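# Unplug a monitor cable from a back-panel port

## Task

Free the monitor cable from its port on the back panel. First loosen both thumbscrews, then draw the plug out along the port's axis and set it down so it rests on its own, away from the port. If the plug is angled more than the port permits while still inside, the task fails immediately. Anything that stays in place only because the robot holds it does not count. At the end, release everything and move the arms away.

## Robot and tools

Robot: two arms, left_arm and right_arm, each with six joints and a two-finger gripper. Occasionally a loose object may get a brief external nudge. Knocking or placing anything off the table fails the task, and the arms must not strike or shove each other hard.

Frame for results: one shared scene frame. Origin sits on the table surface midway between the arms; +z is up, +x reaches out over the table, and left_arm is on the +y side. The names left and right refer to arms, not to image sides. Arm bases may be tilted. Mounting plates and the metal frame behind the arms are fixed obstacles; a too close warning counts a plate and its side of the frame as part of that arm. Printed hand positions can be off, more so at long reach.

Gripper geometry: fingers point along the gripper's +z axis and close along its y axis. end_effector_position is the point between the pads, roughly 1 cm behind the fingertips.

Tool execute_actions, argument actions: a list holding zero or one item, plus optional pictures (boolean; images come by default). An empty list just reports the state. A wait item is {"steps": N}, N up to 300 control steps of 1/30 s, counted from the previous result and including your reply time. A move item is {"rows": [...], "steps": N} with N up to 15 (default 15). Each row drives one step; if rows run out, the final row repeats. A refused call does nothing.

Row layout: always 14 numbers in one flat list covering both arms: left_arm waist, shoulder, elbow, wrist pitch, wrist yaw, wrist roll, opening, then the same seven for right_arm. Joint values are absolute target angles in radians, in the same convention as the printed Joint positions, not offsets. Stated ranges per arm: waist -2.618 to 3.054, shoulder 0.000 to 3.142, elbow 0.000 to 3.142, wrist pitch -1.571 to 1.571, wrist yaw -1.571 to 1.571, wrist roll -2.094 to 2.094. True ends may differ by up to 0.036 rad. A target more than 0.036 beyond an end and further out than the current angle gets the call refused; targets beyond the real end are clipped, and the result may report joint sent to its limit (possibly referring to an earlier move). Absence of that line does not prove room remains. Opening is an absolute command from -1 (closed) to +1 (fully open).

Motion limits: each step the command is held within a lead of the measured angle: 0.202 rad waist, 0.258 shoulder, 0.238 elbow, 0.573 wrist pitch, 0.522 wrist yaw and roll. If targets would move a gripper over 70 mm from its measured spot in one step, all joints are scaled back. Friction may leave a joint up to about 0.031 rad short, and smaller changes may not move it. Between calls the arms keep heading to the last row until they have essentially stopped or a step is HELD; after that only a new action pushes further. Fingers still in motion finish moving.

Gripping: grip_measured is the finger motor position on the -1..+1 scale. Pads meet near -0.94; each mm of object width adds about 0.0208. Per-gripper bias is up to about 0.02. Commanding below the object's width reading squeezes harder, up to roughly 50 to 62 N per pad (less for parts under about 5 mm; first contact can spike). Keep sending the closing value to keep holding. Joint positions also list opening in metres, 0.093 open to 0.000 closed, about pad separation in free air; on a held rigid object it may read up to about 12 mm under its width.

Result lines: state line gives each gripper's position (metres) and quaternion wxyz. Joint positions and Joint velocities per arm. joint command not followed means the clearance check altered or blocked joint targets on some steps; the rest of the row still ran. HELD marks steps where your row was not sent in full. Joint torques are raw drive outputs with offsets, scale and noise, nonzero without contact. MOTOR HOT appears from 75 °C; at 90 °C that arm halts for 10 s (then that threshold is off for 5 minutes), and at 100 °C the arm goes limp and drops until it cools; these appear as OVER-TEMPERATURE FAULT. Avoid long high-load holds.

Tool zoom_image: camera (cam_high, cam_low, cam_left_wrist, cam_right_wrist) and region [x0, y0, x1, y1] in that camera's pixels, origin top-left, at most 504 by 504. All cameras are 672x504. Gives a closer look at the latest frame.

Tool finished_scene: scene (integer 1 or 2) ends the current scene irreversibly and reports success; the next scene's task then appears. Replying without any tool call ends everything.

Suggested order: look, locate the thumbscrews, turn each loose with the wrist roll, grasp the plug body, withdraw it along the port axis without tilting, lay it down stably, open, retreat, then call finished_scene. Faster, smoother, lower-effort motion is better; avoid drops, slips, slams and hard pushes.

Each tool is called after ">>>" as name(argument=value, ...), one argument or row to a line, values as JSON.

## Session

>>> execute_actions(
  actions=[],
)

Scene clock: 0.00 s of 10600.00 s.
left_arm: end_effector_position=(+0.3870, +0.2120, +0.2273) grip_measured=-0.937 end_effector_quat_wxyz=(+0.266, +0.821, +0.505, -0.018) | right_arm: end_effector_position=(+0.2883, -0.0404, +0.1288) grip_measured=+0.994 end_effector_quat_wxyz=(+0.224, -0.555, +0.645, -0.475)
Joint positions: left_arm=[ 0.04   1.733  1.158 -0.658  0.418  1.86   0.   ] | right_arm=[ 1.074  2.108  0.801 -0.298  1.128 -0.245  0.093]
Joint velocities: left_arm=[-0.002  0.007 -0.017 -0.066  0.037 -0.007 -0.001] | right_arm=[ 0.012  0.012  0.012 -0.037 -0.007 -0.051 -0.   ]
Joint torques (N m, as the arm reports them, + toward a larger angle): no reading

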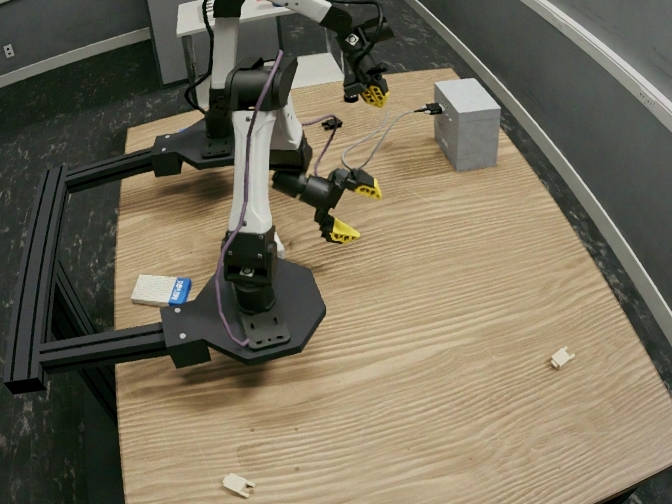

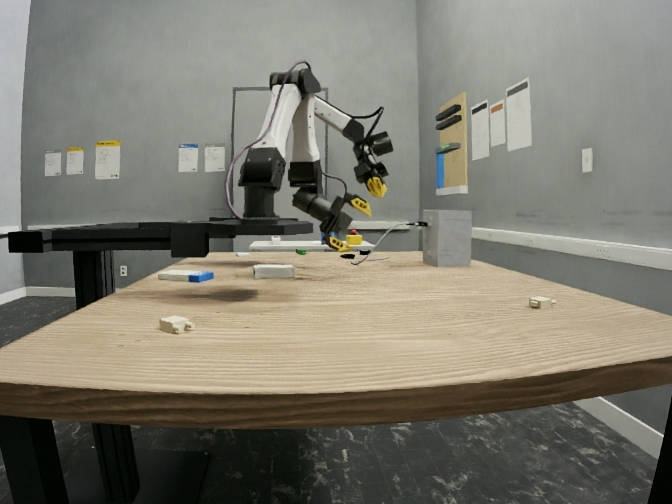

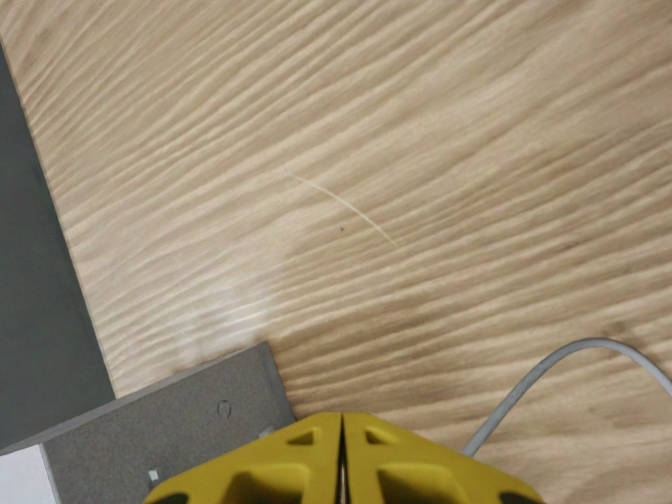

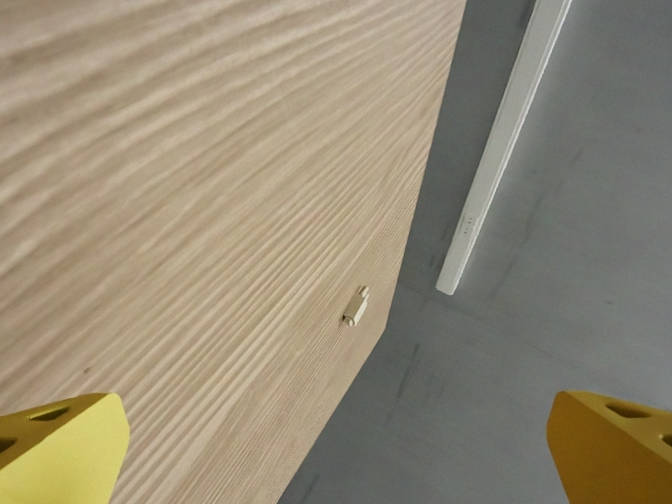

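The left arm is the one to use here. Parking the right arm and viewing from above.

>>> execute_actions(
  actions=[
    {"rows":[[0.04,1.7,0.9,0.05,0,0,0.2,-0.3,1.6,0.8,-0.3,1.1,0,1]]},
  ],
  pictures=false,
)

>>> execute_actions(
  actions=[
    {"rows":[[0.04,1.7,0.9,0.05,0,0,0.2,-0.3,0.3,0.3,0,0,0,1]]},
  ],
  pictures=false,
)

>>> execute_actions(
  actions=[
    {"steps":40},
  ],
)

Scene clock: 2.90 s of 10600.00 s.
left_arm: end_effector_position=(+0.4584, +0.2678, +0.2189) grip_measured=+0.198 end_effector_quat_wxyz=(+0.376, +0.232, +0.897, +0.032) | right_arm: end_effector_position=(+0.3829, -0.3133, +0.2650) grip_measured=+0.994 end_effector_quat_wxyz=(+0.256, +0.037, +0.842, -0.474)
Joint positions: left_arm=[0.037 1.707 0.906 0.016 0.022 0.39  0.055] | right_arm=[ 0.121  1.593  0.812 -0.276  1.098 -0.02   0.093]
Joint velocities: left_arm=[-0.007 -0.017  0.007  0.242 -0.051 -2.557 -0.001] | right_arm=[-2.156  0.012  0.012  0.007 -0.022  0.125 -0.001]
Joint torques (N m, as the arm reports them, + toward a larger angle): left_arm=[ 0.32 -8.15  6.92  1.96 -0.08 -0.01] | right_arm=[ 0.36 -5.52  7.08  1.05  0.72  0.18]
Steps of this call (steps 1 to 72: nothing new was sent; steps 73 to 87: all 15 steps of this action). Readings (joint positions):
73: left_arm=[0.038 1.721 1.113 -0.564 0.365 1.777] | right_arm=[1.056 2.086 0.799 -0.300 1.113 -0.217]
74: left_arm=[0.037 1.705 1.046 -0.440 0.294 1.677] | right_arm=[1.015 2.039 0.792 -0.308 1.101 -0.186]
76: left_arm=[0.037 1.703 0.950 -0.275 0.186 1.478] | right_arm=[0.901 1.912 0.792 -0.306 1.096 -0.137]
80: left_arm=[0.037 1.707 0.906 -0.111 0.077 1.081] | right_arm=[0.655 1.658 0.797 -0.289 1.095 -0.071]
87: the state above

Scene clock: 3.40 s of 10600.00 s.
left_arm: end_effector_position=(+0.4628, +0.2696, +0.2229) grip_measured=+0.198 end_effector_quat_wxyz=(+0.386, +0.061, +0.920, -0.032) | right_arm: end_effector_position=(+0.2938, -0.3030, +0.3910) grip_measured=+0.994 end_effector_quat_wxyz=(+0.678, +0.109, +0.720, -0.099)
Joint positions: left_arm=[0.037 1.707 0.906 0.04  0.008 0.021 0.055] | right_arm=[-0.305  0.326  0.296 -0.011  0.077 -0.006  0.093]
Joint velocities: left_arm=[-0.017  0.002  0.002 -0.007  0.022 -0.066 -0.   ] | right_arm=[ 0.017 -1.048  0.217  0.432 -0.447 -0.022 -0.001]
Joint torques (N m, as the arm reports them, + toward a larger angle): left_arm=[ 0.29 -8.19  7.    2.02 -0.05 -0.03] | right_arm=[-0.06  4.03  9.37  1.54  0.13  0.03]
Steps of this call (steps 1 to 15: all 15 steps of this action). Readings (joint positions):
1: left_arm=[0.037 1.707 0.906 0.022 0.019 0.313] | right_arm=[0.041 1.559 0.770 -0.214 1.018 -0.019]
2: left_arm=[0.037 1.707 0.906 0.027 0.016 0.251] | right_arm=[-0.039 1.482 0.693 -0.160 0.912 -0.017]
4: left_arm=[0.037 1.707 0.906 0.032 0.013 0.163] | right_arm=[-0.203 1.292 0.529 -0.098 0.718 -0.013]
8: left_arm=[0.037 1.707 0.906 0.038 0.010 0.071] | right_arm=[-0.305 0.911 0.301 -0.084 0.357 -0.006]
15: the state above

Scene clock: 4.73 s of 10600.00 s.
left_arm: end_effector_position=(+0.4629, +0.2696, +0.2231) grip_measured=+0.198 end_effector_quat_wxyz=(+0.387, +0.055, +0.920, -0.034) | right_arm: end_effector_position=(+0.2924, -0.2911, +0.4070) grip_measured=+0.994 end_effector_quat_wxyz=(+0.701, +0.084, +0.704, -0.076)
Joint positions: left_arm=[0.037 1.707 0.906 0.041 0.008 0.008 0.055] | right_arm=[-0.305  0.294  0.306  0.003  0.009 -0.006  0.093]
Joint velocities: left_arm=[ 0.007 -0.007  0.002  0.037 -0.007 -0.022 -0.   ] | right_arm=[-0.012  0.002 -0.012 -0.051  0.066 -0.022 -0.002]
Joint torques (N m, as the arm reports them, + toward a larger angle): left_arm=[ 0.09 -8.24  6.9   2.03 -0.06 -0.04] | right_arm=[0.03 1.95 9.42 2.13 0.01 0.03]
Steps of this call (steps 1 to 30: the robot went on to your last target; steps 31 to 40: nothing new was sent). Readings (joint positions):
1: left_arm=[0.037 1.707 0.906 0.041 0.008 0.018] | right_arm=[-0.305 0.302 0.302 0.004 0.063 -0.006]
2: left_arm=[0.037 1.707 0.906 0.041 0.008 0.016] | right_arm=[-0.305 0.294 0.306 0.015 0.052 -0.006]
4: left_arm=[0.037 1.707 0.906 0.041 0.008 0.013] | right_arm=[-0.305 0.294 0.306 0.015 0.036 -0.006]
8: left_arm=[0.037 1.707 0.906 0.041 0.008 0.010] | right_arm=[-0.305 0.294 0.306 0.007 0.019 -0.006]
40: the state above
All arms were judged still, so your last target was given up. Only a new action makes them travel on or press farther. Fingers that are still opening or closing keep moving.

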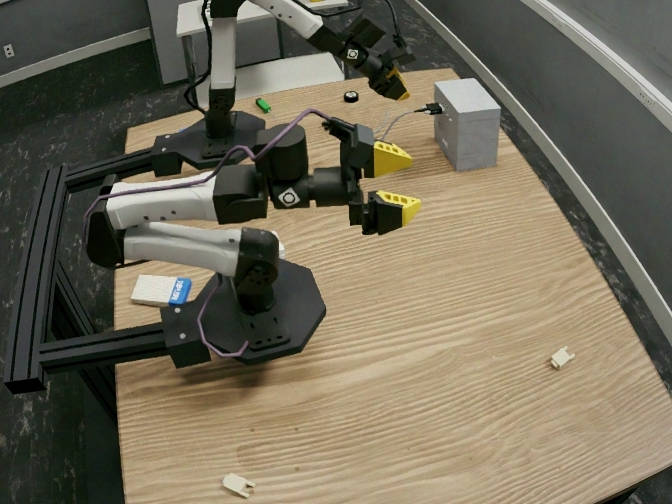

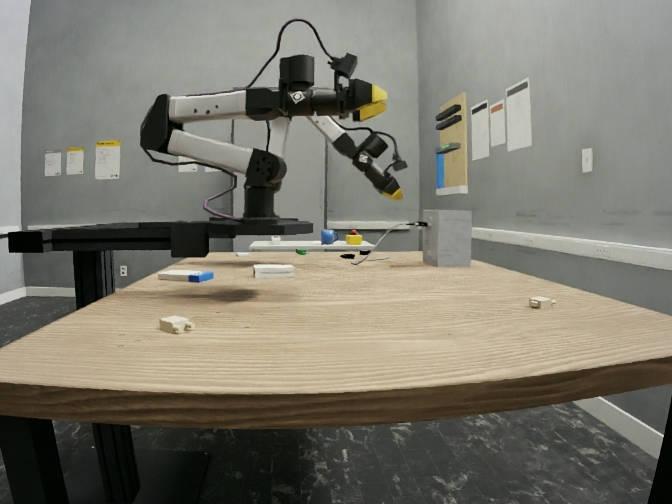

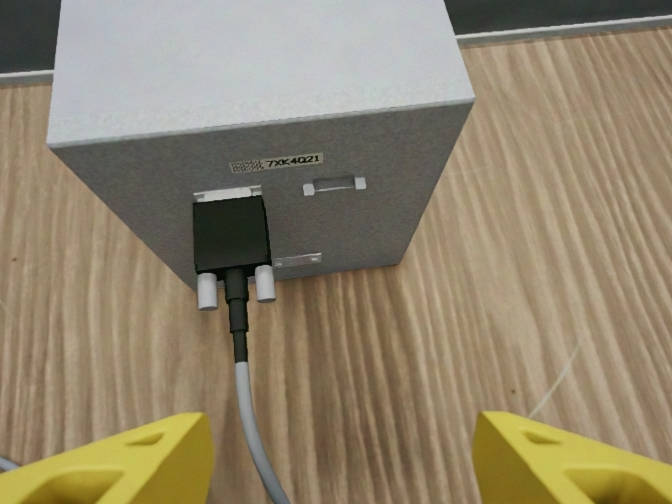

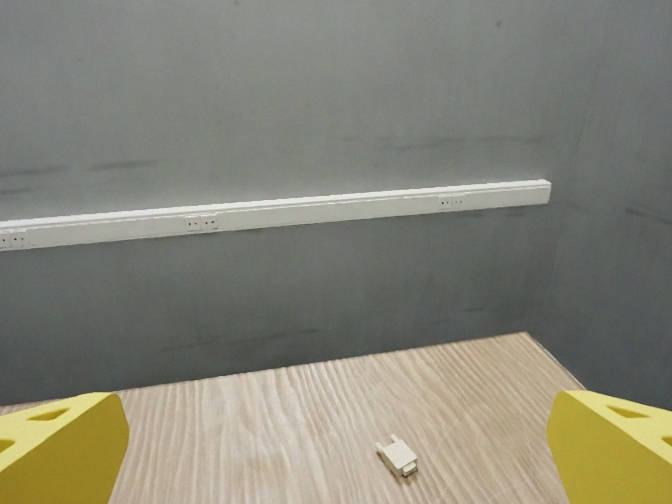

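>>> execute_actions(
  actions=[
    {"rows":[[-0.22,2.1,0.72,1.53,-0.6,1.57,-0.4,-0.3,0.3,0.3,0,0,0,1]]},
  ],
  pictures=false,
)

>>> execute_actions(
  actions=[
    {"steps":25},
  ],
  pictures=false,
)

>>> execute_actions(
  actions=[
    {"rows":[[-0.22,2.4,0.8,1.53,-0.6,1.57,-0.4,-0.3,0.3,0.3,0,0,0,1]]},
  ],
  pictures=false,
)

>>> execute_actions(
  actions=[
    {"rows":[[-0.2,2.44,0.82,1.53,-0.6,1.57,-0.4,-0.3,0.3,0.3,0,0,0,1],[-0.19,2.47,0.84,1.53,-0.6,1.57,-0.4,-0.3,0.3,0.3,0,0,0,1],[-0.18,2.5,0.855,1.53,-0.6,1.57,-0.4,-0.3,0.3,0.3,0,0,0,1],[-0.17,2.52,0.865,1.53,-0.6,1.57,-0.4,-0.3,0.3,0.3,0,0,0,1],[-0.17,2.535,0.87,1.53,-0.6,1.57,-0.4,-0.3,0.3,0.3,0,0,0,1]]},
  ],
)

Scene clock: 17.50 s of 10600.00 s.
left_arm: end_effector_position=(+0.4925, +0.2271, +0.2337) grip_measured=-0.397 end_effector_quat_wxyz=(+0.496, +0.400, +0.627, +0.447) | right_arm: end_effector_position=(+0.2924, -0.2911, +0.4070) grip_measured=+0.994 end_effector_quat_wxyz=(+0.701, +0.084, +0.704, -0.076)
Joint positions: left_arm=[-0.23   2.118  0.711  1.303 -0.549  1.263  0.026] | right_arm=[-0.305  0.294  0.306  0.003  0.008 -0.006  0.093]
Joint velocities: left_arm=[ 0.032 -0.198  0.017  1.56  -0.3    1.941  0.001] | right_arm=[-0.012  0.007 -0.002 -0.037 -0.051 -0.022  0.   ]
Joint torques (N m, as the arm reports them, + toward a larger angle): left_arm=[ 0.8  -9.38  5.62  2.01 -0.09  0.05] | right_arm=[ 0.12  1.96  9.39  2.09 -0.02 -0.01]
Steps of this call (steps 1 to 90: nothing new was sent; then 9.27 s passed at rest; steps 91 to 105: all 15 steps of this action). Readings (joint positions):
91: left_arm=[0.016 1.728 0.882 0.125 -0.067 0.075] | right_arm=[-0.305 0.294 0.306 0.003 0.009 -0.006]
92: left_arm=[-0.028 1.778 0.855 0.257 -0.173 0.167] | right_arm=[-0.305 0.294 0.306 0.003 0.009 -0.006]
94: left_arm=[-0.143 1.934 0.805 0.507 -0.329 0.364] | right_arm=[-0.305 0.294 0.306 0.003 0.009 -0.006]
98: left_arm=[-0.244 2.138 0.718 0.852 -0.455 0.745] | right_arm=[-0.305 0.294 0.306 0.003 0.008 -0.006]
105: the state above

Scene clock: 18.33 s of 10600.00 s.
left_arm: end_effector_position=(+0.4919, +0.2364, +0.2859) grip_measured=-0.397 end_effector_quat_wxyz=(+0.489, +0.399, +0.547, +0.551) | right_arm: end_effector_position=(+0.2924, -0.2911, +0.4070) grip_measured=+0.994 end_effector_quat_wxyz=(+0.701, +0.084, +0.704, -0.076)
Joint positions: left_arm=[-0.228  2.106  0.711  1.521 -0.592  1.56   0.026] | right_arm=[-0.305  0.294  0.306  0.003  0.008 -0.006  0.093]
Joint velocities: left_arm=[-0.012 -0.002 -0.002  0.007  0.007 -0.037  0.   ] | right_arm=[ 0.007 -0.022 -0.017 -0.022 -0.022 -0.007  0.001]
Joint torques (N m, as the arm reports them, + toward a larger angle): left_arm=[ 0.57 -9.19  5.67  2.18 -0.03  0.06] | right_arm=[-0.07  1.92  9.19  2.02 -0.05  0.01]
Steps of this call (steps 1 to 25: the robot went on to your last target). Readings (joint positions):
1: left_arm=[-0.229 2.113 0.711 1.353 -0.558 1.323] | right_arm=[-0.305 0.294 0.306 0.003 0.008 -0.006]
2: left_arm=[-0.229 2.108 0.711 1.392 -0.565 1.371] | right_arm=[-0.305 0.294 0.306 0.003 0.008 -0.006]
4: left_arm=[-0.228 2.106 0.711 1.448 -0.575 1.439] | right_arm=[-0.305 0.294 0.306 0.003 0.008 -0.006]
8: left_arm=[-0.228 2.106 0.711 1.494 -0.585 1.511] | right_arm=[-0.305 0.294 0.306 0.003 0.008 -0.006]
25: the state above

Scene clock: 18.83 s of 10600.00 s.
left_arm: end_effector_position=(+0.4967, +0.2318, +0.1677) grip_measured=-0.397 end_effector_quat_wxyz=(+0.409, +0.478, +0.571, +0.527) | right_arm: end_effector_position=(+0.2924, -0.2911, +0.4070) grip_measured=+0.994 end_effector_quat_wxyz=(+0.701, +0.084, +0.704, -0.076)
Joint positions: left_arm=[-0.228  2.414  0.788  1.519 -0.595  1.563  0.026] | right_arm=[-0.305  0.294  0.306  0.003  0.008 -0.006  0.093]
Joint velocities: left_arm=[-0.007  0.027  0.007 -0.007  0.037 -0.051  0.001] | right_arm=[-0.002  0.002 -0.012 -0.037 -0.037  0.022  0.   ]
Joint torques (N m, as the arm reports them, + toward a larger angle): left_arm=[  0.65 -11.01   4.49   2.23  -0.06   0.02] | right_arm=[ 0.18  2.08  9.41  2.13 -0.02 -0.01]
Steps of this call (steps 1 to 15: all 15 steps of this action). Readings (joint positions):
1: left_arm=[-0.228 2.134 0.724 1.542 -0.595 1.560] | right_arm=[-0.305 0.294 0.306 0.003 0.008 -0.006]
2: left_arm=[-0.228 2.185 0.754 1.564 -0.595 1.560] | right_arm=[-0.305 0.294 0.306 0.003 0.008 -0.006]
4: left_arm=[-0.228 2.298 0.786 1.564 -0.595 1.560] | right_arm=[-0.305 0.294 0.306 0.003 0.008 -0.006]
8: left_arm=[-0.228 2.417 0.788 1.509 -0.595 1.563] | right_arm=[-0.305 0.294 0.306 0.003 0.008 -0.006]
15: the state above

Scene clock: 19.33 s of 10600.00 s.
left_arm: end_effector_position=(+0.5039, +0.2577, +0.1304) grip_measured=-0.397 end_effector_quat_wxyz=(+0.376, +0.477, +0.589, +0.533) | right_arm: end_effector_position=(+0.2924, -0.2911, +0.4070) grip_measured=+0.994 end_effector_quat_wxyz=(+0.701, +0.084, +0.704, -0.076)
Joint positions: left_arm=[-0.171  2.53   0.849  1.526 -0.597  1.563  0.026] | right_arm=[-0.305  0.294  0.306  0.003  0.008 -0.006  0.093]
Joint velocities: left_arm=[-0.012 -0.002 -0.012 -0.007 -0.081 -0.007  0.001] | right_arm=[ 0.007 -0.012 -0.002 -0.022 -0.081  0.037 -0.   ]
Joint torques (N m, as the arm reports them, + toward a larger angle): left_arm=[-0.05 -9.96  4.89  2.21 -0.11  0.06] | right_arm=[0.05 1.68 9.57 2.09 0.05 0.04]
Steps of this call (steps 1 to 15: all 15 steps of this action). Readings (joint positions):
1: left_arm=[-0.226 2.415 0.788 1.521 -0.595 1.563] | right_arm=[-0.305 0.294 0.306 0.003 0.008 -0.006]
2: left_arm=[-0.221 2.422 0.795 1.524 -0.595 1.563] | right_arm=[-0.305 0.294 0.306 0.003 0.008 -0.006]
4: left_arm=[-0.203 2.457 0.826 1.533 -0.595 1.563] | right_arm=[-0.305 0.294 0.306 0.003 0.008 -0.006]
8: left_arm=[-0.172 2.521 0.849 1.530 -0.596 1.563] | right_arm=[-0.305 0.294 0.306 0.003 0.008 -0.006]
15: the state above

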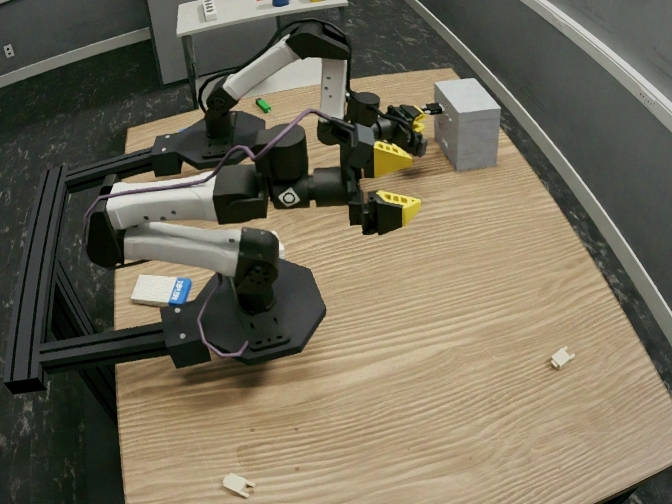

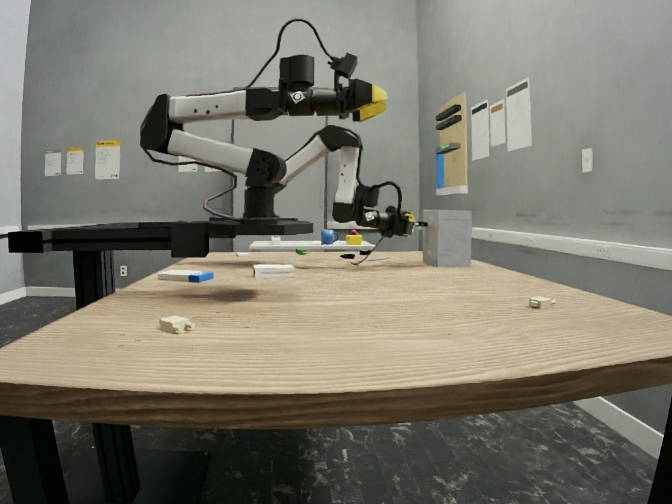

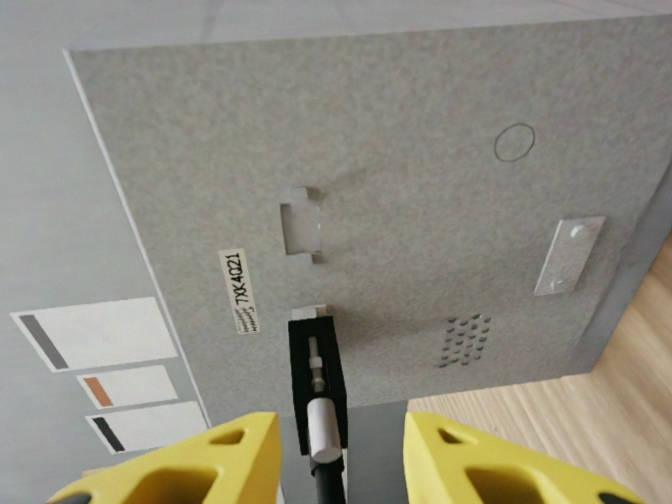

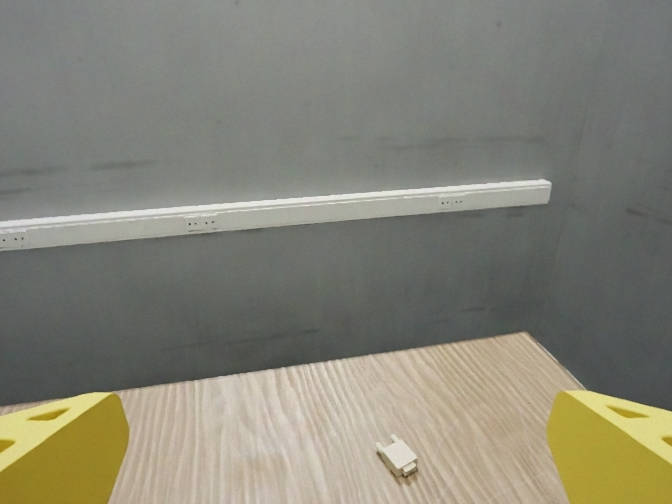

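>>> execute_actions(
  actions=[
    {"rows":[[-0.165,2.545,0.89,1.52,-0.6,1.57,-0.4,-0.3,0.3,0.3,0,0,0,1],[-0.155,2.555,0.91,1.51,-0.6,1.57,-0.4,-0.3,0.3,0.3,0,0,0,1],[-0.145,2.56,0.925,1.51,-0.6,1.57,-0.4,-0.3,0.3,0.3,0,0,0,1],[-0.135,2.565,0.935,1.51,-0.6,1.57,-0.4,-0.3,0.3,0.3,0,0,0,1],[-0.125,2.565,0.935,1.51,-0.6,1.57,-0.4,-0.3,0.3,0.3,0,0,0,1],[-0.115,2.565,0.935,1.51,-0.6,1.57,-0.4,-0.3,0.3,0.3,0,0,0,1]]},
  ],
)

>>> execute_actions(
  actions=[
    {"rows":[[-0.115,2.565,0.935,1.51,-0.6,1,-0.4,-0.3,0.3,0.3,0,0,0,1]]},
  ],
)

Scene clock: 25.07 s of 10600.00 s.
left_arm: end_effector_position=(+0.5222, +0.2802, +0.1373) grip_measured=-0.397 end_effector_quat_wxyz=(+0.376, +0.447, +0.598, +0.550) | right_arm: end_effector_position=(+0.2924, -0.2911, +0.4070) grip_measured=+0.994 end_effector_quat_wxyz=(+0.701, +0.084, +0.704, -0.076)
Joint positions: left_arm=[-0.116  2.547  0.915  1.521 -0.598  1.563  0.026] | right_arm=[-0.305  0.294  0.306  0.003  0.008 -0.006  0.093]
Joint velocities: left_arm=[-0.012  0.002  0.012 -0.066  0.037 -0.037 -0.   ] | right_arm=[-0.027  0.017 -0.027 -0.007  0.007 -0.051  0.001]
Joint torques (N m, as the arm reports them, + toward a larger angle): left_arm=[-0.02 -9.01  5.06  2.08 -0.04  0.03] | right_arm=[ 0.03  1.97  9.33  2.12 -0.04  0.06]
Steps of this call (steps 1 to 15: the robot went on to your last target; steps 16 to 90: nothing new was sent; then 2.23 s passed at rest; steps 91 to 105: all 15 steps of this action). Readings (joint positions):
91: left_arm=[-0.171 2.530 0.851 1.526 -0.597 1.563] | right_arm=[-0.305 0.294 0.306 0.003 0.008 -0.006]
92: left_arm=[-0.170 2.533 0.860 1.525 -0.597 1.563] | right_arm=[-0.305 0.294 0.306 0.003 0.008 -0.006]
94: left_arm=[-0.163 2.543 0.889 1.523 -0.597 1.563] | right_arm=[-0.305 0.294 0.306 0.003 0.008 -0.006]
98: left_arm=[-0.128 2.547 0.914 1.522 -0.597 1.563] | right_arm=[-0.305 0.294 0.306 0.003 0.008 -0.006]
105: the state above

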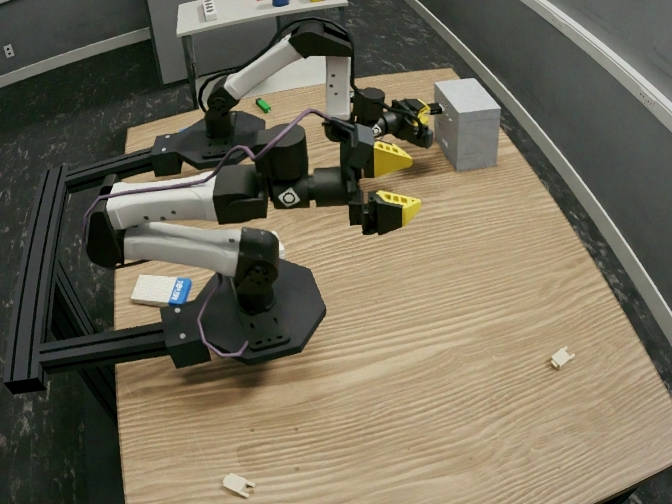

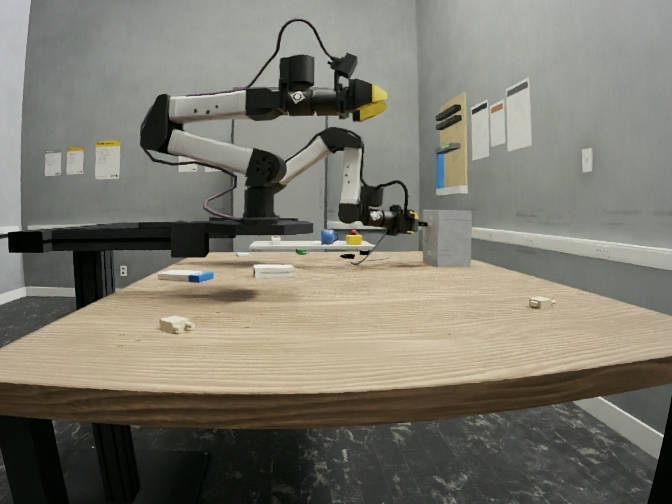

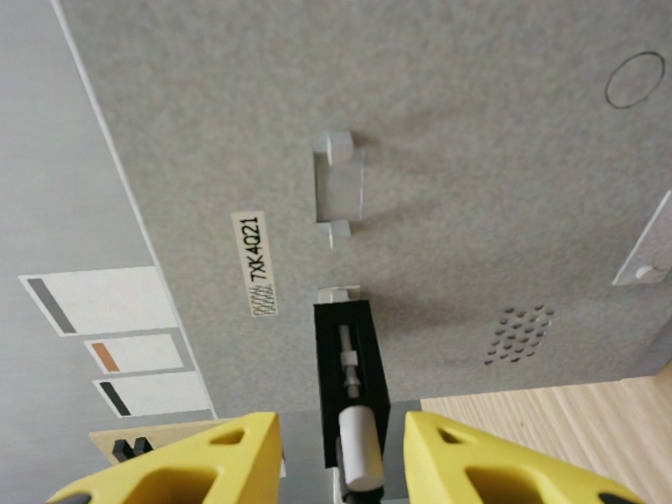

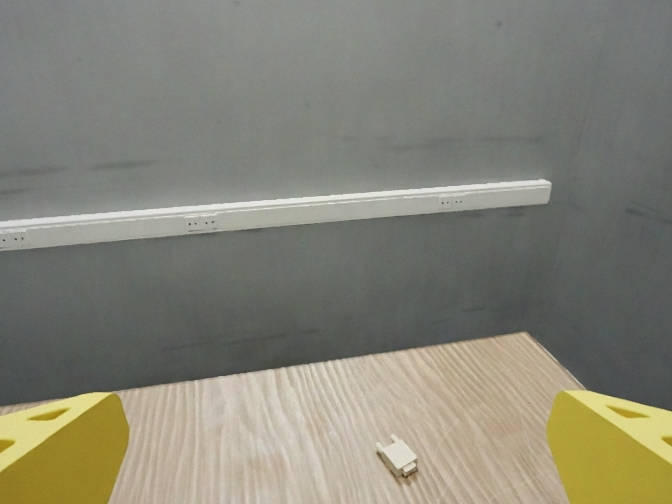

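Scene clock: 25.57 s of 10600.00 s.
left_arm: end_effector_position=(+0.5221, +0.2802, +0.1368) grip_measured=-0.397 end_effector_quat_wxyz=(+0.507, +0.274, +0.695, +0.431) | right_arm: end_effector_position=(+0.2924, -0.2911, +0.4070) grip_measured=+0.994 end_effector_quat_wxyz=(+0.701, +0.084, +0.704, -0.076)
Joint positions: left_arm=[-0.116  2.547  0.915  1.519 -0.598  1.028  0.026] | right_arm=[-0.305  0.294  0.306  0.003  0.008 -0.006  0.093]
Joint velocities: left_arm=[ 0.002 -0.017 -0.022  0.037  0.022 -0.125 -0.001] | right_arm=[ 0.007 -0.012  0.012  0.066  0.022 -0.051  0.   ]
Joint torques (N m, as the arm reports them, + toward a larger angle): left_arm=[ 0.03 -9.1   5.13  2.1  -0.04 -0.12] | right_arm=[ 0.1   1.81  9.51  2.06  0.05 -0.03]
Steps of this call (steps 1 to 15: all 15 steps of this action). Readings (joint positions):
1: left_arm=[-0.116 2.547 0.915 1.520 -0.598 1.481] | right_arm=[-0.305 0.294 0.306 0.003 0.008 -0.006]
2: left_arm=[-0.116 2.547 0.915 1.519 -0.598 1.387] | right_arm=[-0.305 0.294 0.306 0.003 0.008 -0.006]
4: left_arm=[-0.116 2.547 0.915 1.519 -0.598 1.249] | right_arm=[-0.305 0.294 0.306 0.003 0.008 -0.006]
8: left_arm=[-0.116 2.547 0.915 1.519 -0.598 1.106] | right_arm=[-0.305 0.294 0.306 0.003 0.008 -0.006]
15: the state above

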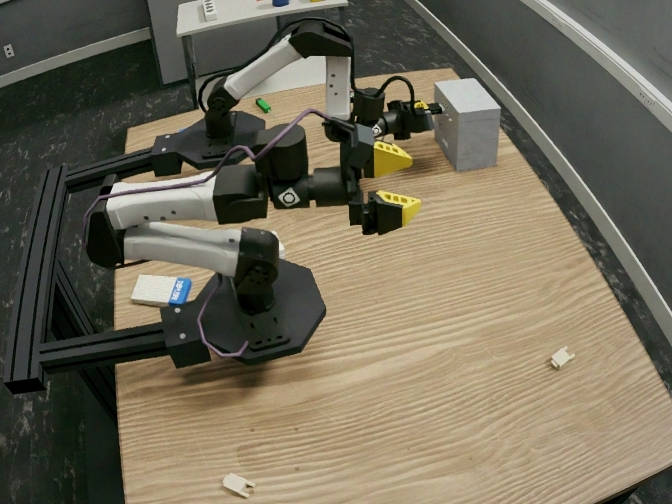

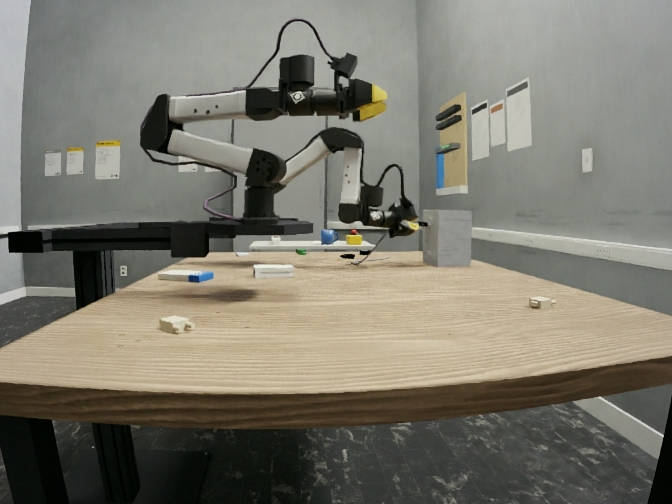

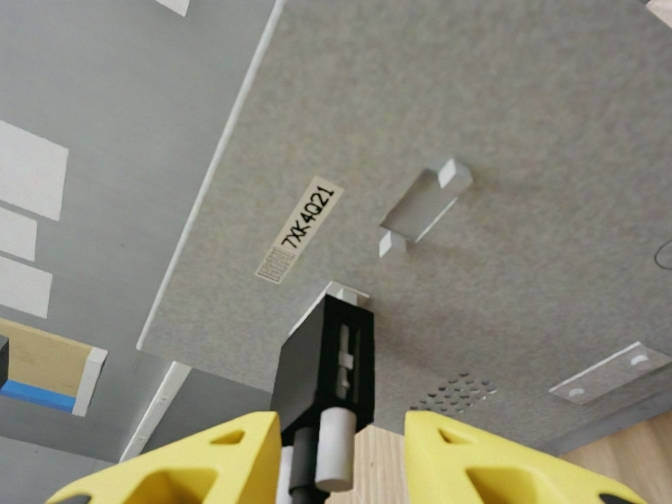

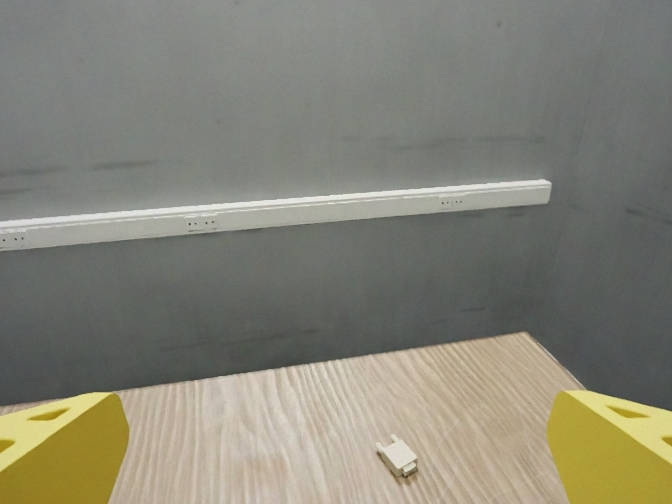

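>>> execute_actions(
  actions=[
    {"rows":[[-0.1,2.575,0.95,1.49,-0.6,1.6,-0.5,-0.3,0.3,0.3,0,0,0,1]]},
  ],
)

Scene clock: 27.67 s of 10600.00 s.
left_arm: end_effector_position=(+0.5235, +0.2840, +0.1294) grip_measured=-0.497 end_effector_quat_wxyz=(+0.364, +0.453, +0.601, +0.549) | right_arm: end_effector_position=(+0.2924, -0.2911, +0.4070) grip_measured=+0.994 end_effector_quat_wxyz=(+0.701, +0.084, +0.704, -0.076)
Joint positions: left_arm=[-0.108  2.56   0.927  1.499 -0.598  1.569  0.021] | right_arm=[-0.305  0.294  0.306  0.003  0.008 -0.006  0.093]
Joint velocities: left_arm=[-0.007 -0.002  0.012  0.007  0.022  0.125  0.001] | right_arm=[-0.002 -0.002  0.017  0.066  0.007  0.007 -0.   ]
Joint torques (N m, as the arm reports them, + toward a larger angle): left_arm=[ 0.66 -9.53  5.35  2.08 -0.06  0.12] | right_arm=[ 0.07  1.99  9.55  2.08  0.   -0.03]
Steps of this call (steps 1 to 30: the robot went on to your last target; steps 31 to 48: nothing new was sent; steps 49 to 63: all 15 steps of this action). Readings (joint positions):
49: left_arm=[-0.116 2.548 0.916 1.519 -0.598 1.090] | right_arm=[-0.305 0.294 0.306 0.003 0.008 -0.006]
50: left_arm=[-0.114 2.551 0.921 1.516 -0.598 1.188] | right_arm=[-0.305 0.294 0.306 0.003 0.008 -0.006]
52: left_arm=[-0.111 2.556 0.927 1.511 -0.598 1.334] | right_arm=[-0.305 0.294 0.306 0.003 0.008 -0.006]
56: left_arm=[-0.108 2.560 0.927 1.503 -0.598 1.487] | right_arm=[-0.305 0.294 0.306 0.003 0.008 -0.006]
63: the state above

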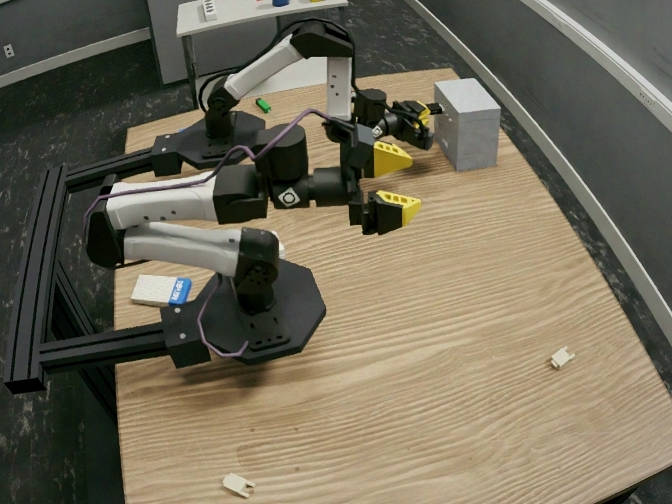

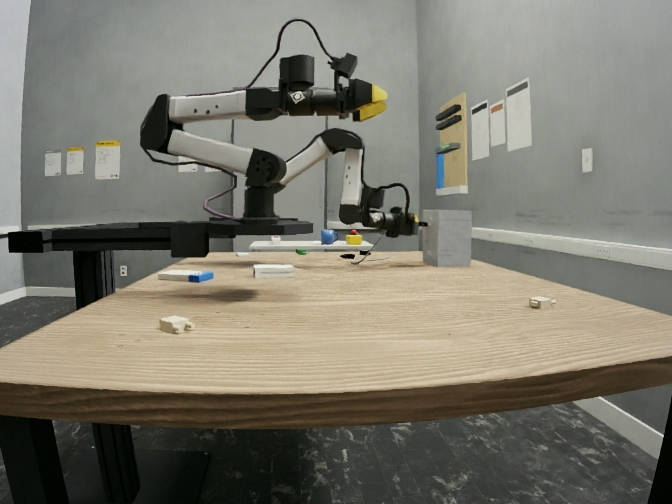

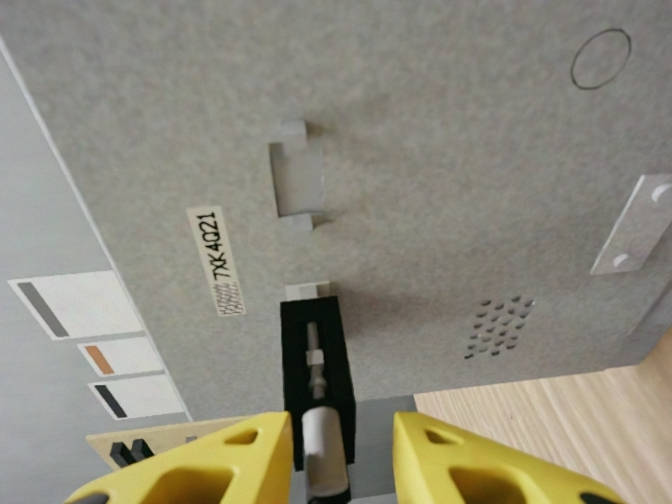

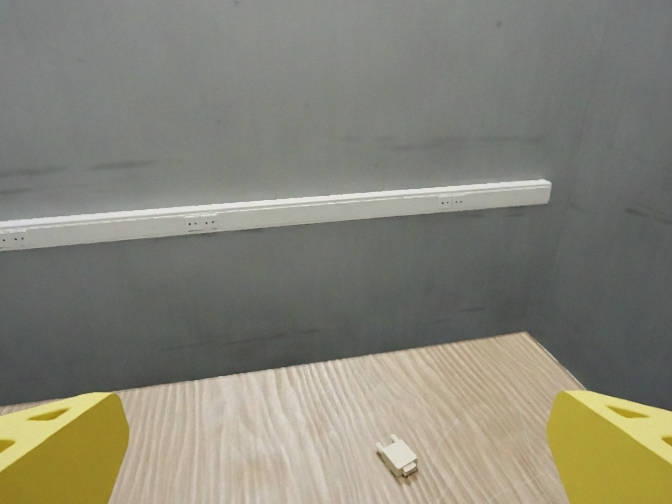

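>>> execute_actions(
  actions=[
    {"rows":[[-0.107,2.56,0.935,1.524,-0.6,1.95,-0.6,-0.3,0.3,0.3,0,0,0,1]]},
  ],
  pictures=false,
)

>>> execute_actions(
  actions=[
    {"rows":[[-0.107,2.56,0.935,1.52,-0.6,1.93,-1,-0.3,0.3,0.3,0,0,0,1],[-0.107,2.56,0.935,1.52,-0.6,1.93,-1,-0.3,0.3,0.3,0,0,0,1],[-0.107,2.56,0.935,1.52,-0.6,0.63,-1,-0.3,0.3,0.3,0,0,0,1]]},
  ],
)

>>> execute_actions(
  actions=[
    {"rows":[[-0.107,2.56,0.935,1.52,-0.6,0.8,-0.66,-0.3,0.3,0.3,0,0,0,1],[-0.107,2.56,0.935,1.52,-0.6,0.8,-0.66,-0.3,0.3,0.3,0,0,0,1],[-0.107,2.56,0.935,1.52,-0.6,2.09,-0.66,-0.3,0.3,0.3,0,0,0,1]]},
  ],
  pictures=false,
)

>>> execute_actions(
  actions=[
    {"rows":[[-0.107,2.56,0.935,1.52,-0.6,1.93,-1,-0.3,0.3,0.3,0,0,0,1],[-0.107,2.56,0.935,1.52,-0.6,1.93,-1,-0.3,0.3,0.3,0,0,0,1],[-0.107,2.56,0.935,1.52,-0.6,0.63,-1,-0.3,0.3,0.3,0,0,0,1]]},
  ],
  pictures=false,
)

>>> execute_actions(
  actions=[
    {"rows":[[-0.107,2.56,0.935,1.52,-0.6,0.8,-0.66,-0.3,0.3,0.3,0,0,0,1],[-0.107,2.56,0.935,1.52,-0.6,0.8,-0.66,-0.3,0.3,0.3,0,0,0,1],[-0.107,2.56,0.935,1.52,-0.6,1.95,-0.66,-0.3,0.3,0.3,0,0,0,1]]},
  ],
)

Scene clock: 38.13 s of 10600.00 s.
left_arm: end_effector_position=(+0.5237, +0.2840, +0.1307) grip_measured=-0.597 end_effector_quat_wxyz=(+0.263, +0.551, +0.511, +0.606) | right_arm: end_effector_position=(+0.2924, -0.2911, +0.4070) grip_measured=+0.994 end_effector_quat_wxyz=(+0.701, +0.084, +0.704, -0.076)
Joint positions: left_arm=[-0.108  2.56   0.927  1.505 -0.598  1.925  0.017] | right_arm=[-0.305  0.294  0.306  0.003  0.008 -0.006  0.093]
Joint velocities: left_arm=[ 0.002  0.007  0.002 -0.066 -0.022  0.11   0.   ] | right_arm=[-0.007 -0.012  0.017  0.007  0.037 -0.051 -0.001]
Joint torques (N m, as the arm reports them, + toward a larger angle): left_arm=[ -0.05 -10.68   4.18   2.4   -0.08   0.08] | right_arm=[ 0.27  1.95  9.53  2.05 -0.01  0.01]
Steps of this call (steps 1 to 30: the robot went on to your last target; steps 31 to 90: nothing new was sent; then 6.97 s passed at rest; steps 91 to 105: all 15 steps of this action). Readings (joint positions):
91: left_arm=[-0.108 2.560 0.927 1.501 -0.598 1.646] | right_arm=[-0.305 0.294 0.306 0.003 0.008 -0.006]
92: left_arm=[-0.108 2.560 0.927 1.503 -0.598 1.705] | right_arm=[-0.305 0.294 0.306 0.003 0.008 -0.006]
94: left_arm=[-0.108 2.560 0.927 1.505 -0.598 1.790] | right_arm=[-0.305 0.294 0.306 0.003 0.008 -0.006]
98: left_arm=[-0.108 2.560 0.927 1.505 -0.598 1.878] | right_arm=[-0.305 0.294 0.306 0.003 0.008 -0.006]
105: the state above

Scene clock: 38.63 s of 10600.00 s.
left_arm: end_effector_position=(+0.5240, +0.2851, +0.1366) grip_measured=-0.967 end_effector_quat_wxyz=(+0.551, +0.190, +0.719, +0.379) | right_arm: end_effector_position=(+0.2924, -0.2911, +0.4070) grip_measured=+0.994 end_effector_quat_wxyz=(+0.701, +0.084, +0.704, -0.076)
Joint positions: left_arm=[-0.108  2.56   0.927  1.533 -0.605  0.816  0.   ] | right_arm=[-0.305  0.294  0.306  0.003  0.008 -0.006  0.093]
Joint velocities: left_arm=[ 0.007  0.002  0.007 -0.037 -0.066 -1.165  0.   ] | right_arm=[-0.017 -0.032 -0.002 -0.007  0.007 -0.022  0.001]
Joint torques (N m, as the arm reports them, + toward a larger angle): left_arm=[  0.07 -10.64   4.06   2.     0.04  -0.26] | right_arm=[ 0.26  1.97  9.61  2.11 -0.01  0.03]
Steps of this call (steps 1 to 15: all 15 steps of this action). Readings (joint positions):
1: left_arm=[-0.108 2.560 0.927 1.505 -0.598 1.925] | right_arm=[-0.305 0.294 0.306 0.003 0.008 -0.006]
2: left_arm=[-0.108 2.560 0.927 1.505 -0.597 1.925] | right_arm=[-0.305 0.294 0.306 0.003 0.008 -0.006]
4: left_arm=[-0.108 2.560 0.927 1.508 -0.596 1.742] | right_arm=[-0.305 0.294 0.306 0.003 0.008 -0.006]
8: left_arm=[-0.108 2.560 0.927 1.518 -0.596 1.347] | right_arm=[-0.305 0.294 0.306 0.003 0.008 -0.006]
15: the state above

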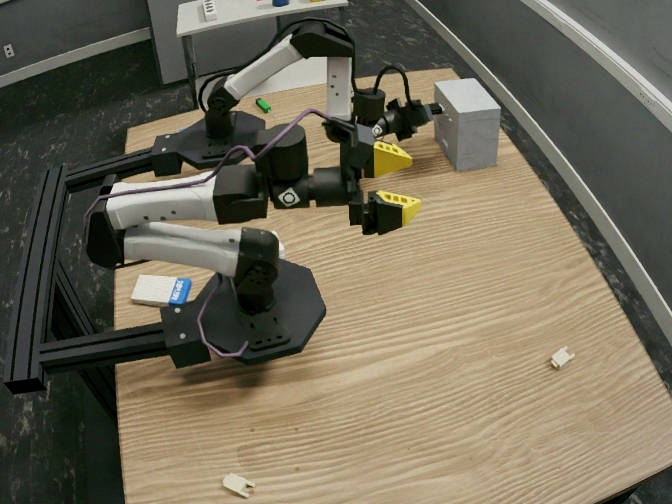

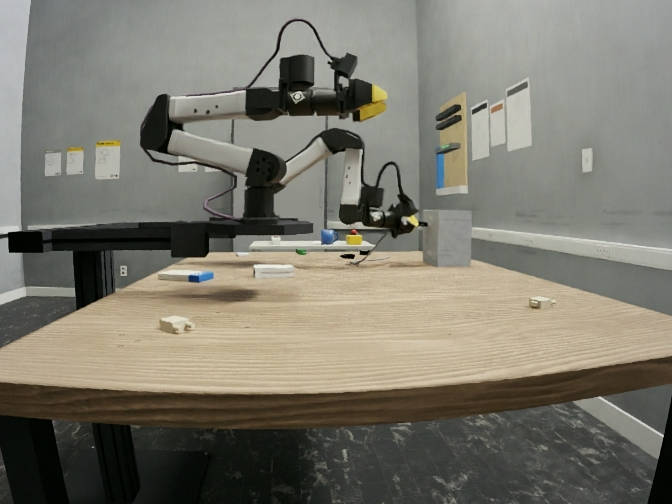

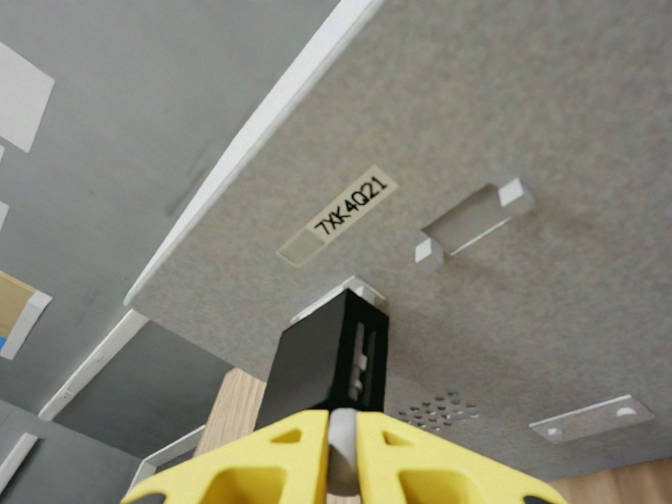

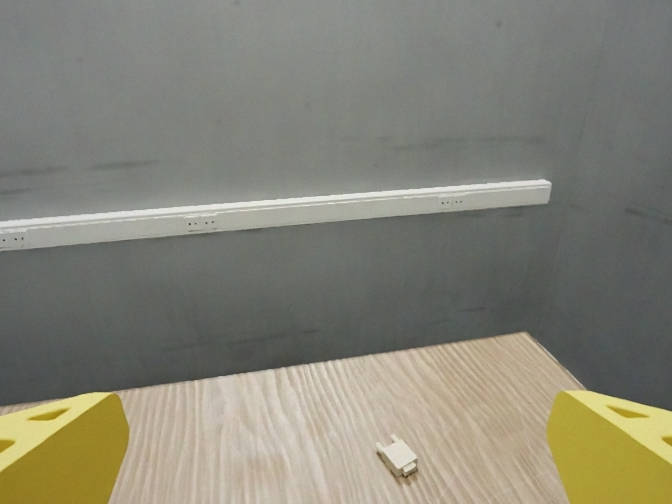

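Scene clock: 39.13 s of 10600.00 s.
left_arm: end_effector_position=(+0.5240, +0.2839, +0.1330) grip_measured=-0.662 end_effector_quat_wxyz=(+0.269, +0.545, +0.512, +0.607) | right_arm: end_effector_position=(+0.2924, -0.2911, +0.4070) grip_measured=+0.994 end_effector_quat_wxyz=(+0.701, +0.084, +0.704, -0.076)
Joint positions: left_arm=[-0.108  2.56   0.927  1.516 -0.598  1.917  0.013] | right_arm=[-0.305  0.294  0.306  0.003  0.008 -0.006  0.093]
Joint velocities: left_arm=[ 0.017 -0.002  0.002 -0.037  0.051  1.018  0.001] | right_arm=[-0.002 -0.012 -0.017  0.037 -0.081 -0.066 -0.001]
Joint torques (N m, as the arm reports them, + toward a larger angle): left_arm=[  0.   -10.6    4.24   2.34  -0.06   0.14] | right_arm=[ 0.23  1.95  9.63  2.17  0.04 -0.02]
Steps of this call (steps 1 to 15: all 15 steps of this action). Readings (joint positions):
1: left_arm=[-0.108 2.560 0.927 1.534 -0.606 0.808] | right_arm=[-0.305 0.294 0.306 0.003 0.008 -0.006]
2: left_arm=[-0.108 2.560 0.927 1.534 -0.606 0.808] | right_arm=[-0.305 0.294 0.306 0.003 0.008 -0.006]
4: left_arm=[-0.108 2.560 0.927 1.532 -0.606 0.991] | right_arm=[-0.305 0.294 0.306 0.003 0.008 -0.006]
8: left_arm=[-0.108 2.560 0.927 1.531 -0.605 1.388] | right_arm=[-0.305 0.294 0.306 0.003 0.008 -0.006]
15: the state above

Scene clock: 39.63 s of 10600.00 s.
left_arm: end_effector_position=(+0.5238, +0.2852, +0.1361) grip_measured=-0.967 end_effector_quat_wxyz=(+0.551, +0.189, +0.719, +0.379) | right_arm: end_effector_position=(+0.2924, -0.2911, +0.4070) grip_measured=+0.994 end_effector_quat_wxyz=(+0.701, +0.084, +0.704, -0.076)
Joint positions: left_arm=[-0.108  2.562  0.927  1.533 -0.606  0.815  0.   ] | right_arm=[-0.305  0.294  0.306  0.003  0.008 -0.006  0.093]
Joint velocities: left_arm=[-0.002 -0.017  0.007 -0.007  0.051 -1.077  0.   ] | right_arm=[-0.007 -0.012 -0.007 -0.022 -0.007  0.007 -0.   ]
Joint torques (N m, as the arm reports them, + toward a larger angle): left_arm=[  0.1  -10.69   4.13   2.05   0.04  -0.25] | right_arm=[0.33 1.78 9.43 2.07 0.03 0.  ]
Steps of this call (steps 1 to 15: all 15 steps of this action). Readings (joint positions):
1: left_arm=[-0.108 2.560 0.927 1.511 -0.599 1.924] | right_arm=[-0.305 0.294 0.306 0.003 0.008 -0.006]
2: left_arm=[-0.108 2.562 0.927 1.508 -0.598 1.924] | right_arm=[-0.305 0.294 0.306 0.003 0.008 -0.006]
4: left_arm=[-0.108 2.562 0.927 1.511 -0.598 1.740] | right_arm=[-0.305 0.294 0.306 0.003 0.008 -0.006]
8: left_arm=[-0.108 2.562 0.927 1.519 -0.597 1.345] | right_arm=[-0.305 0.294 0.306 0.003 0.008 -0.006]
15: the state above

Scene clock: 40.13 s of 10600.00 s.
left_arm: end_effector_position=(+0.5238, +0.2844, +0.1336) grip_measured=-0.662 end_effector_quat_wxyz=(+0.298, +0.517, +0.538, +0.595) | right_arm: end_effector_position=(+0.2924, -0.2911, +0.4070) grip_measured=+0.994 end_effector_quat_wxyz=(+0.701, +0.084, +0.704, -0.076)
Joint positions: left_arm=[-0.108  2.562  0.927  1.521 -0.601  1.82   0.013] | right_arm=[-0.305  0.294  0.306  0.003  0.008 -0.006  0.093]
Joint velocities: left_arm=[-0.002 -0.012 -0.002 -0.037  0.066  0.755 -0.001] | right_arm=[-0.007 -0.017  0.007 -0.022  0.007 -0.022  0.001]
Joint torques (N m, as the arm reports them, + toward a larger angle): left_arm=[ -0.01 -10.65   4.17   2.24  -0.04   0.12] | right_arm=[ 0.24  1.8   9.54  2.11 -0.03  0.03]
Steps of this call (steps 1 to 15: all 15 steps of this action). Readings (joint positions):
1: left_arm=[-0.108 2.562 0.927 1.534 -0.607 0.807] | right_arm=[-0.305 0.294 0.306 0.003 0.008 -0.006]
2: left_arm=[-0.108 2.562 0.927 1.534 -0.606 0.807] | right_arm=[-0.305 0.294 0.306 0.003 0.008 -0.006]
4: left_arm=[-0.108 2.562 0.927 1.532 -0.606 0.990] | right_arm=[-0.305 0.294 0.306 0.003 0.008 -0.006]
8: left_arm=[-0.108 2.562 0.927 1.531 -0.606 1.387] | right_arm=[-0.305 0.294 0.306 0.003 0.008 -0.006]
15: the state above

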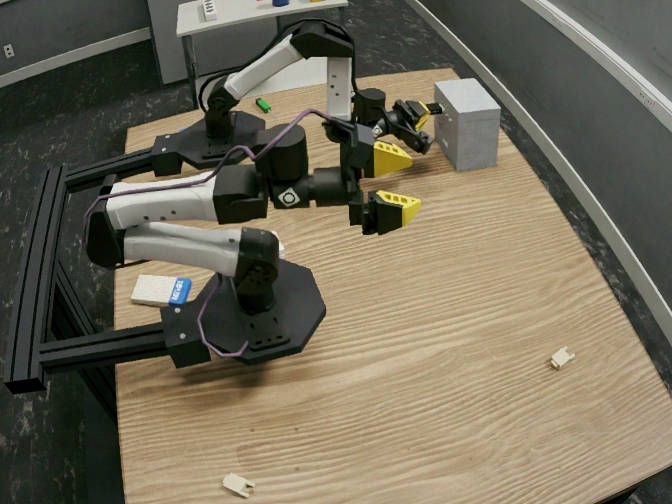

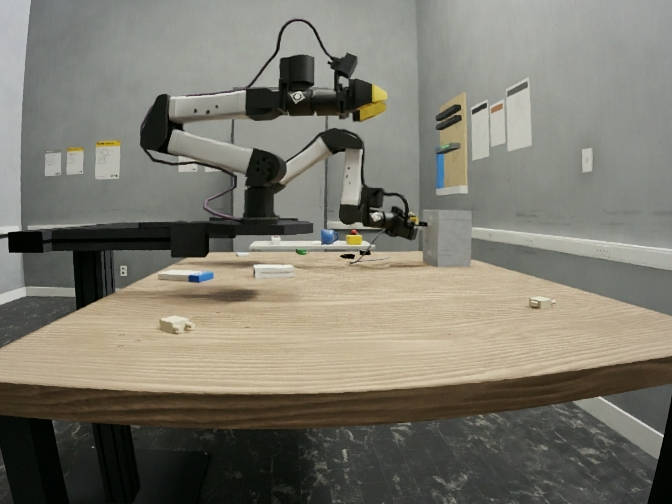

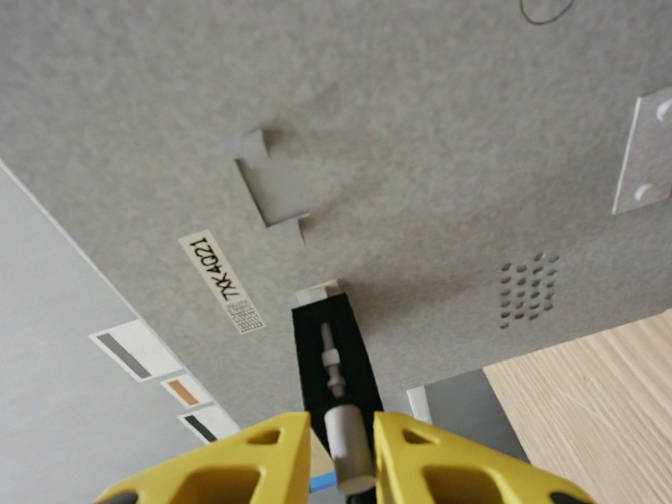

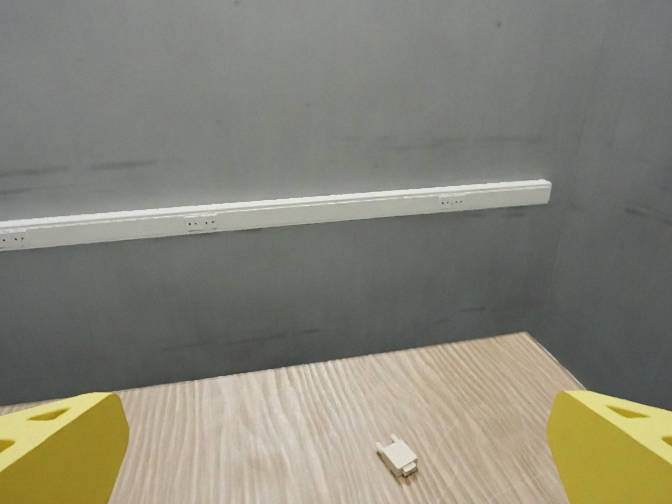

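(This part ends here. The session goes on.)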